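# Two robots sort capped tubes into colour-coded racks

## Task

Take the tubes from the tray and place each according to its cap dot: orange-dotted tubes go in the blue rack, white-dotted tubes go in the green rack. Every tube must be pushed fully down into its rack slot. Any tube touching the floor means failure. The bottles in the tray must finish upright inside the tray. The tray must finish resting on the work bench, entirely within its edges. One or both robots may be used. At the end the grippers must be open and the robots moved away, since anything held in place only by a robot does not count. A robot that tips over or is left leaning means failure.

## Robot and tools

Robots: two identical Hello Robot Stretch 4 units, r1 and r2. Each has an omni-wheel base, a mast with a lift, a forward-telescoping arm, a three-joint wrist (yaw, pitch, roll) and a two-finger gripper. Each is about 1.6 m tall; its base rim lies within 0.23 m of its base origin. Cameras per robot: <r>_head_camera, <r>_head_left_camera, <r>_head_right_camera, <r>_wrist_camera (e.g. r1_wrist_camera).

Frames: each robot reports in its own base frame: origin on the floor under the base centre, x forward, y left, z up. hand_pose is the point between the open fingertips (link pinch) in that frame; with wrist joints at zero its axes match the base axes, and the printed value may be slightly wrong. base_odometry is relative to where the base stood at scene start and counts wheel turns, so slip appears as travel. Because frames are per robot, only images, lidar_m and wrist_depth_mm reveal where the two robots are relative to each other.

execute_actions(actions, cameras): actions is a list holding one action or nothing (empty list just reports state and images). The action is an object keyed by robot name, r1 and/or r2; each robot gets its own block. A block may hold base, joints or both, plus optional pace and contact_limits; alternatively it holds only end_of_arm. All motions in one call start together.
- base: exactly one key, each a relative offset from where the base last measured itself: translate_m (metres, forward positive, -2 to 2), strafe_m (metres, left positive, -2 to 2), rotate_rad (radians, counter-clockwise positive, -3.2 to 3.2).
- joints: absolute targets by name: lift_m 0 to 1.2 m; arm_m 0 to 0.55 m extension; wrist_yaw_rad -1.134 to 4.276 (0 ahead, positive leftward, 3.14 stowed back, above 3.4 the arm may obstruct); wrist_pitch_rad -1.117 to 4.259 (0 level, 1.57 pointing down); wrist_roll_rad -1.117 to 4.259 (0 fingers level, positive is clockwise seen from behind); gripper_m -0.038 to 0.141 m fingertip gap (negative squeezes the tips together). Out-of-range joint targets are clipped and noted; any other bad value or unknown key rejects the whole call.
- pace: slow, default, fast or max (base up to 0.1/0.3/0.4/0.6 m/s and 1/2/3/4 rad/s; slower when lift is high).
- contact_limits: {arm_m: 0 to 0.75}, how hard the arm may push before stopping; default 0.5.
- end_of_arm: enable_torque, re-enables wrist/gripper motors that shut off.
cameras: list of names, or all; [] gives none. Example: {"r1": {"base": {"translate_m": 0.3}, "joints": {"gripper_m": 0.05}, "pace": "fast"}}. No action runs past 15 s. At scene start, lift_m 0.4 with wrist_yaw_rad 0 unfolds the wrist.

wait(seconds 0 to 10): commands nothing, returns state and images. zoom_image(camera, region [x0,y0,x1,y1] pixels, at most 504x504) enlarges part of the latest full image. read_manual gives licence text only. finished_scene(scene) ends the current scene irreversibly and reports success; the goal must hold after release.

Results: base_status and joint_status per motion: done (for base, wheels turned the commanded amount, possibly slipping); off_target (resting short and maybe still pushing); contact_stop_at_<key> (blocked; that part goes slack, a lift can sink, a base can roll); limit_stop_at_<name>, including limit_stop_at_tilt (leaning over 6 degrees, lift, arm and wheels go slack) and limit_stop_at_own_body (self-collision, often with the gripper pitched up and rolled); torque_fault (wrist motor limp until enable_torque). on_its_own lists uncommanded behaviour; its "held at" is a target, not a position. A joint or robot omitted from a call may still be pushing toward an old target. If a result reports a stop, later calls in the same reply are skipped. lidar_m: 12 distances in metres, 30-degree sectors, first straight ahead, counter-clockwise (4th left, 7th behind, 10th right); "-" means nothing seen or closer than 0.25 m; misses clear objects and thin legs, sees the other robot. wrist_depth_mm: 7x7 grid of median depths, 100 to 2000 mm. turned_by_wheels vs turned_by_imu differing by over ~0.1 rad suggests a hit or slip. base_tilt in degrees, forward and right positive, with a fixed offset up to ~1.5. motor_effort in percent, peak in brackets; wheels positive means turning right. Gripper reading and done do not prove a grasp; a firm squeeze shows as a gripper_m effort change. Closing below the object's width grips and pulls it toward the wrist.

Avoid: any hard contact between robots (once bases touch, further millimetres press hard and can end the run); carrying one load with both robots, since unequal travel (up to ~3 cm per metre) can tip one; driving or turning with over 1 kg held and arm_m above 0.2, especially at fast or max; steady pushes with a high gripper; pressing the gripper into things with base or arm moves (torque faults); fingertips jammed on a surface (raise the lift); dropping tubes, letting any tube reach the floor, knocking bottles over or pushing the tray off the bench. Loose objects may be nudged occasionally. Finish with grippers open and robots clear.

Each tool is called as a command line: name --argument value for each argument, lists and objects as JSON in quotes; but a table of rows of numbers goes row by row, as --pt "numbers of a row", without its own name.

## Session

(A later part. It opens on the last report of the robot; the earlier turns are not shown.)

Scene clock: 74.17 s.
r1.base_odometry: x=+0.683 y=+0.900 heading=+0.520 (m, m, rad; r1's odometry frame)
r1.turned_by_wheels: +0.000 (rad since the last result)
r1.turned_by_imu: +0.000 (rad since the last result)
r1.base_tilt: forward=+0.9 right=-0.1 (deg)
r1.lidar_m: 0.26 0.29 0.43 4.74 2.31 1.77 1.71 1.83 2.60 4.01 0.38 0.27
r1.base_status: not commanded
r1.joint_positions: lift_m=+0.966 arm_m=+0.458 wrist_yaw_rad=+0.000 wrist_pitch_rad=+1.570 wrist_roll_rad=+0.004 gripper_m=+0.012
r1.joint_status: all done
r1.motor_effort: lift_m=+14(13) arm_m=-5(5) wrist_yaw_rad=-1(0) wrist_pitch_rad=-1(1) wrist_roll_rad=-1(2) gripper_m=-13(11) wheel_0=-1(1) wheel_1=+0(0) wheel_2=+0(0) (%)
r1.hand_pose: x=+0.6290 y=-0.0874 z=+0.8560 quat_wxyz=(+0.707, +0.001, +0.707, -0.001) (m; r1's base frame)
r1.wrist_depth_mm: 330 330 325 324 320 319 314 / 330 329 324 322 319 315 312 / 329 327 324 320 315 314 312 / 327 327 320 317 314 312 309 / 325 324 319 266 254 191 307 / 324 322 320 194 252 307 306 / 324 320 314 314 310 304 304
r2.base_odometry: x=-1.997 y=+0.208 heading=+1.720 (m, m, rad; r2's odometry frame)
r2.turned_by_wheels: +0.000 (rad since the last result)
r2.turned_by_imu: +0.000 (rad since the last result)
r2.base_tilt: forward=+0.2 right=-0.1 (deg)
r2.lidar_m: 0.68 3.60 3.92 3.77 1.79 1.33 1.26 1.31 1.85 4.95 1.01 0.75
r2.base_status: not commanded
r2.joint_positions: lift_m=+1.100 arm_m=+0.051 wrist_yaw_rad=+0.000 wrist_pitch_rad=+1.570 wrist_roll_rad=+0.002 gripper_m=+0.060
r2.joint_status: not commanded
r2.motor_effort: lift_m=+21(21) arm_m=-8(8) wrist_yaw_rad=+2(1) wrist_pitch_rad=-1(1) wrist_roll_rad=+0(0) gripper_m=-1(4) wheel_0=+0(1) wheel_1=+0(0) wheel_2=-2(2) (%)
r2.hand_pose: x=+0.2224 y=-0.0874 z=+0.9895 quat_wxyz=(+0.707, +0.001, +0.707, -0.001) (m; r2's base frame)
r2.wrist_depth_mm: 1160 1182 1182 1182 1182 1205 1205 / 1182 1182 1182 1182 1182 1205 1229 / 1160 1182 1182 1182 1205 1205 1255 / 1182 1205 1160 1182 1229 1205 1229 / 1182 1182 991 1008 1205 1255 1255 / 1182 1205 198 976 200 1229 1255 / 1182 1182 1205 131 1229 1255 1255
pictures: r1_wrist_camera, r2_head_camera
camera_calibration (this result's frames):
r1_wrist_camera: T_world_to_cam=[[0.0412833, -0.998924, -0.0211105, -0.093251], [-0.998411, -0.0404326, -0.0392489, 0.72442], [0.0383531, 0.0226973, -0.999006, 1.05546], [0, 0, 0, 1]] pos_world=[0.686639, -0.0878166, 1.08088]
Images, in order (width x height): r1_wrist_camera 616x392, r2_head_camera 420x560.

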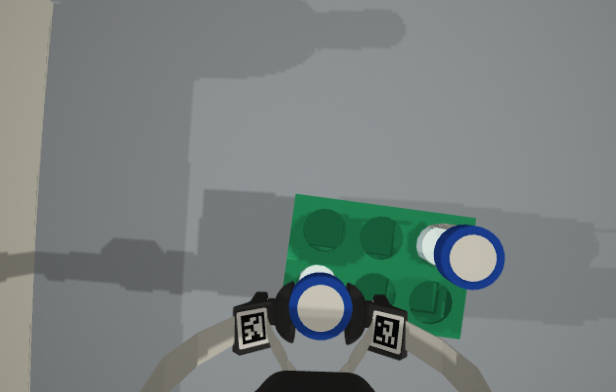

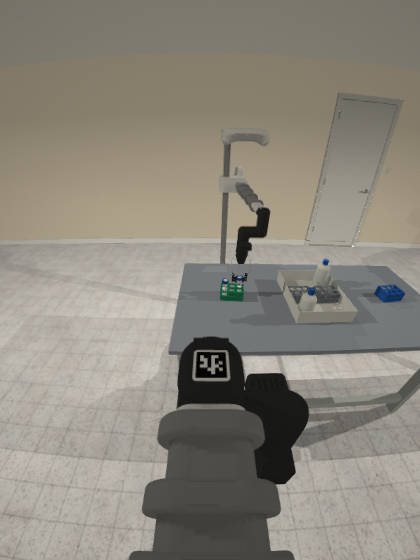

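execute_actions --actions '[{"r1": {"joints": {"gripper_m": 0.06}}}]' --cameras '[]'

execute_actions --actions '[{"r1": {"joints": {"lift_m": 1.08}}}]' --cameras '["r1_wrist_camera"]'

execute_actions --actions '[{"r1": {"joints": {"arm_m": 0.02}, "base": {"translate_m": -0.3}, "pace": "fast"}}]' --cameras '["r1_head_camera", "r2_head_camera"]'

zoom_image --camera "r2_head_camera" --region '[190, 240, 280, 320]'

Scene clock: 76.17 s.
r1.base_odometry: x=+0.683 y=+0.900 heading=+0.520 (m, m, rad; r1's odometry frame)
r1.turned_by_wheels: +0.000 (rad since the last result)
r1.turned_by_imu: +0.000 (rad since the last result)
r1.base_tilt: forward=+1.0 right=-0.1 (deg)
r1.lidar_m: 0.26 0.30 0.42 4.75 2.32 1.78 1.71 1.82 2.59 4.00 0.37 0.28
r1.base_status: not commanded
r1.joint_positions: lift_m=+0.966 arm_m=+0.458 wrist_yaw_rad=+0.000 wrist_pitch_rad=+1.570 wrist_roll_rad=+0.004 gripper_m=+0.060
r1.joint_status: all done
r1.motor_effort: lift_m=+14(14) arm_m=-5(5) wrist_yaw_rad=+0(2) wrist_pitch_rad=-2(0) wrist_roll_rad=-2(2) gripper_m=-1(13) wheel_0=-1(1) wheel_1=+0(0) wheel_2=+0(0) (%)
r1.hand_pose: x=+0.6290 y=-0.0874 z=+0.8560 quat_wxyz=(+0.707, +0.001, +0.707, -0.001) (m; r1's base frame)
r1.wrist_depth_mm: 330 330 325 324 322 315 314 / 330 329 325 322 319 315 310 / 329 327 322 320 317 312 310 / 329 325 324 319 314 310 309 / 327 324 320 276 253 193 307 / 327 322 317 195 253 307 306 / 322 320 315 312 309 306 304
r2.base_odometry: x=-1.997 y=+0.208 heading=+1.720 (m, m, rad; r2's odometry frame)
r2.turned_by_wheels: +0.000 (rad since the last result)
r2.turned_by_imu: +0.000 (rad since the last result)
r2.base_tilt: forward=+0.3 right=-0.2 (deg)
r2.lidar_m: 0.70 3.60 3.90 3.75 1.82 1.32 1.24 1.33 1.87 4.96 1.01 0.73
r2.base_status: not commanded
r2.joint_positions: lift_m=+1.100 arm_m=+0.051 wrist_yaw_rad=+0.000 wrist_pitch_rad=+1.570 wrist_roll_rad=+0.002 gripper_m=+0.060
r2.joint_status: not commanded
r2.motor_effort: lift_m=+21(21) arm_m=-8(8) wrist_yaw_rad=+1(2) wrist_pitch_rad=-2(2) wrist_roll_rad=+0(0) gripper_m=-2(2) wheel_0=+0(0) wheel_1=-1(0) wheel_2=-2(2) (%)
r2.hand_pose: x=+0.2224 y=-0.0874 z=+0.9895 quat_wxyz=(+0.707, +0.001, +0.707, -0.001) (m; r2's base frame)
r2.wrist_depth_mm: 1160 1160 1138 1182 1182 1205 1205 / 1160 1182 1182 1182 1229 1205 1229 / 1182 1182 1182 1205 1205 1229 1255 / 1205 1182 1205 1205 1229 1205 1255 / 1182 1182 991 991 1205 1205 1255 / 1182 1182 200 991 199 1229 1255 / 1182 1182 1205 131 1281 1255 1255
pictures: none
No camera images: the call's "cameras" was empty. Leave "cameras" out to get every camera's image.

Scene clock: 77.70 s.
r1.base_odometry: x=+0.683 y=+0.900 heading=+0.520 (m, m, rad; r1's odometry frame)
r1.turned_by_wheels: +0.000 (rad since the last result)
r1.turned_by_imu: +0.000 (rad since the last result)
r1.base_tilt: forward=+0.9 right=-0.1 (deg)
r1.lidar_m: 0.27 0.28 0.43 4.75 2.31 1.77 1.70 1.81 2.57 4.01 0.38 0.28
r1.base_status: not commanded
r1.joint_positions: lift_m=+1.080 arm_m=+0.458 wrist_yaw_rad=+0.000 wrist_pitch_rad=+1.570 wrist_roll_rad=+0.004 gripper_m=+0.060
r1.joint_status: all done
r1.motor_effort: lift_m=+21(19) arm_m=-5(5) wrist_yaw_rad=-1(1) wrist_pitch_rad=-2(1) wrist_roll_rad=-2(1) gripper_m=+0(1) wheel_0=-1(1) wheel_1=+0(0) wheel_2=+0(0) (%)
r1.hand_pose: x=+0.6290 y=-0.0874 z=+0.9695 quat_wxyz=(+0.707, +0.001, +0.707, -0.001) (m; r1's base frame)
r1.wrist_depth_mm: 379 449 442 439 433 430 424 / 379 445 442 436 430 430 424 / 445 442 439 430 430 430 421 / 392 442 439 433 427 427 418 / 439 439 436 373 366 421 418 / 442 433 433 427 364 418 418 / 399 436 430 424 421 415 413
r2.base_odometry: x=-1.997 y=+0.208 heading=+1.720 (m, m, rad; r2's odometry frame)
r2.turned_by_wheels: +0.000 (rad since the last result)
r2.turned_by_imu: +0.000 (rad since the last result)
r2.base_tilt: forward=+0.2 right=-0.3 (deg)
r2.lidar_m: 0.68 3.58 3.93 3.76 1.80 1.33 1.25 1.32 1.87 4.96 1.03 0.75
r2.base_status: not commanded
r2.joint_positions: lift_m=+1.100 arm_m=+0.051 wrist_yaw_rad=+0.000 wrist_pitch_rad=+1.570 wrist_roll_rad=+0.002 gripper_m=+0.060
r2.joint_status: not commanded
r2.motor_effort: lift_m=+21(21) arm_m=-8(8) wrist_yaw_rad=+2(0) wrist_pitch_rad=-1(2) wrist_roll_rad=+1(0) gripper_m=-2(2) wheel_0=+0(0) wheel_1=-1(0) wheel_2=-2(2) (%)
r2.hand_pose: x=+0.2224 y=-0.0874 z=+0.9895 quat_wxyz=(+0.707, +0.001, +0.707, -0.001) (m; r2's base frame)
r2.wrist_depth_mm: 1160 1160 1182 1182 1205 1205 1205 / 1160 1160 1182 1205 1205 1229 1229 / 1160 1182 1182 1182 1205 1205 1229 / 1182 1182 1205 1205 1205 1205 1229 / 1182 1205 976 991 1229 1229 1255 / 1182 1205 199 991 200 1255 1229 / 1205 1182 1205 131 1229 1229 1229
pictures: r1_wrist_camera
camera_calibration (this result's frames):
r1_wrist_camera: T_world_to_cam=[[0.0412834, -0.998924, -0.0211105, -0.0908561], [-0.998411, -0.0404327, -0.0392488, 0.728868], [0.038353, 0.0226973, -0.999006, 1.16879], [0, 0, 0, 1]] pos_world=[0.686634, -0.0878166, 1.19432]
Images, in order (width x height): r1_wrist_camera 616x392.

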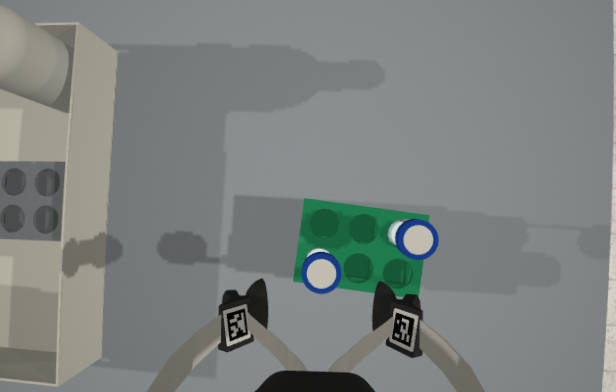

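Scene clock: 80.07 s.
r1.base_odometry: x=+0.422 y=+0.751 heading=+0.520 (m, m, rad; r1's odometry frame)
r1.turned_by_wheels: +0.000 (rad since the last result)
r1.turned_by_imu: -0.001 (rad since the last result)
r1.base_tilt: forward=+0.9 right=-0.1 (deg)
r1.lidar_m: 0.57 0.62 0.89 4.65 1.91 1.46 1.41 1.50 2.14 4.00 4.19 0.59
r1.base_status: done
r1.joint_positions: lift_m=+1.080 arm_m=+0.021 wrist_yaw_rad=+0.000 wrist_pitch_rad=+1.570 wrist_roll_rad=+0.004 gripper_m=+0.060
r1.joint_status: all done
r1.motor_effort: lift_m=+21(21) arm_m=-5(5) wrist_yaw_rad=+1(3) wrist_pitch_rad=-1(1) wrist_roll_rad=-2(2) gripper_m=-3(5) wheel_0=-1(4) wheel_1=-1(5) wheel_2=-1(12) (%)
r1.hand_pose: x=+0.1919 y=-0.0874 z=+0.9695 quat_wxyz=(+0.707, +0.002, +0.707, -0.002) (m; r1's base frame)
r1.wrist_depth_mm: 1281 1255 1229 1229 1229 1182 1205 / 1255 1255 1255 1205 1205 1205 1160 / 1229 1229 1229 1229 1229 1205 1182 / 1229 1255 1205 1205 1182 1182 1160 / 1255 1229 1205 976 1182 1182 1182 / 1255 1205 976 991 991 1160 1138 / 1229 1229 1182 768 1160 1138 1138
r2.base_odometry: x=-1.997 y=+0.208 heading=+1.720 (m, m, rad; r2's odometry frame)
r2.turned_by_wheels: +0.000 (rad since the last result)
r2.turned_by_imu: +0.000 (rad since the last result)
r2.base_tilt: forward=+0.2 right=-0.2 (deg)
r2.lidar_m: 0.68 3.62 3.91 3.78 1.81 1.31 1.25 1.34 1.86 4.95 1.00 0.74
r2.base_status: not commanded
r2.joint_positions: lift_m=+1.100 arm_m=+0.051 wrist_yaw_rad=+0.000 wrist_pitch_rad=+1.570 wrist_roll_rad=+0.002 gripper_m=+0.060
r2.joint_status: not commanded
r2.motor_effort: lift_m=+21(21) arm_m=-8(8) wrist_yaw_rad=+1(2) wrist_pitch_rad=-2(2) wrist_roll_rad=+1(1) gripper_m=-3(4) wheel_0=+0(0) wheel_1=+0(1) wheel_2=-2(2) (%)
r2.hand_pose: x=+0.2224 y=-0.0874 z=+0.9895 quat_wxyz=(+0.707, +0.001, +0.707, -0.001) (m; r2's base frame)
r2.wrist_depth_mm: 1182 1182 1182 1182 1182 1205 1182 / 1160 1205 1182 1182 1182 1205 1229 / 1160 1138 1182 1229 1205 1229 1205 / 1182 1182 1205 1205 1229 1229 1205 / 1182 1182 991 1008 1229 1229 1229 / 1160 1182 200 1008 199 1255 1255 / 1182 1182 1229 131 1229 1255 1255
pictures: r1_head_camera, r2_head_camera
Images, in order (width x height): r1_head_camera 420x560, r2_head_camera 420x560.

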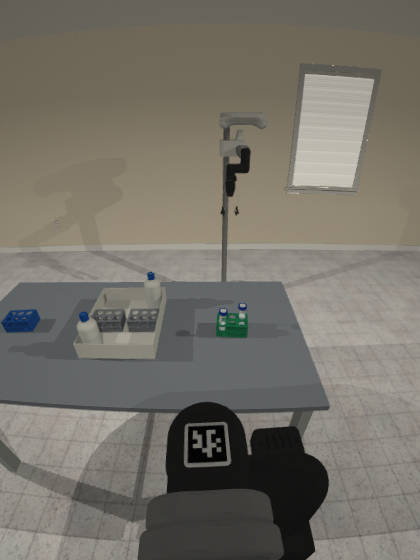

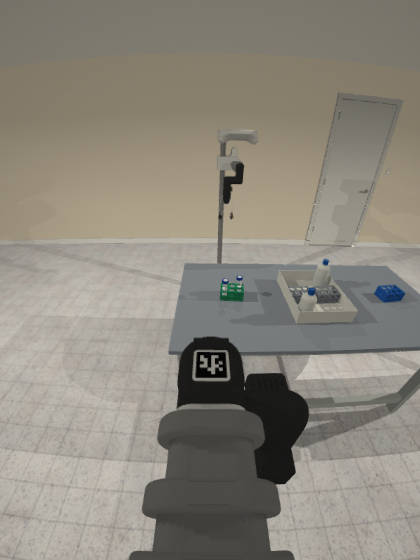

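Region (190, 240, 280, 320) of r2_head_camera's 420x560 image, scaled by 5.600, with more detail than that image has.

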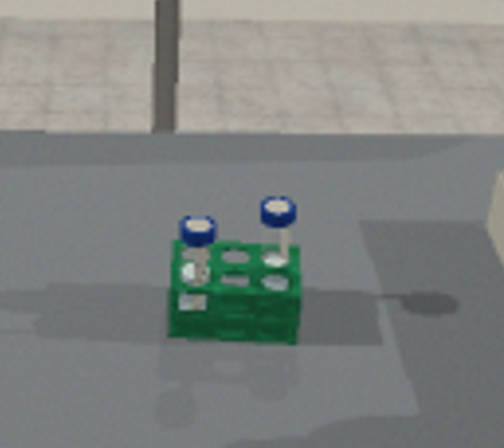

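finished_scene --scene 1

The scene is finished: the task was done.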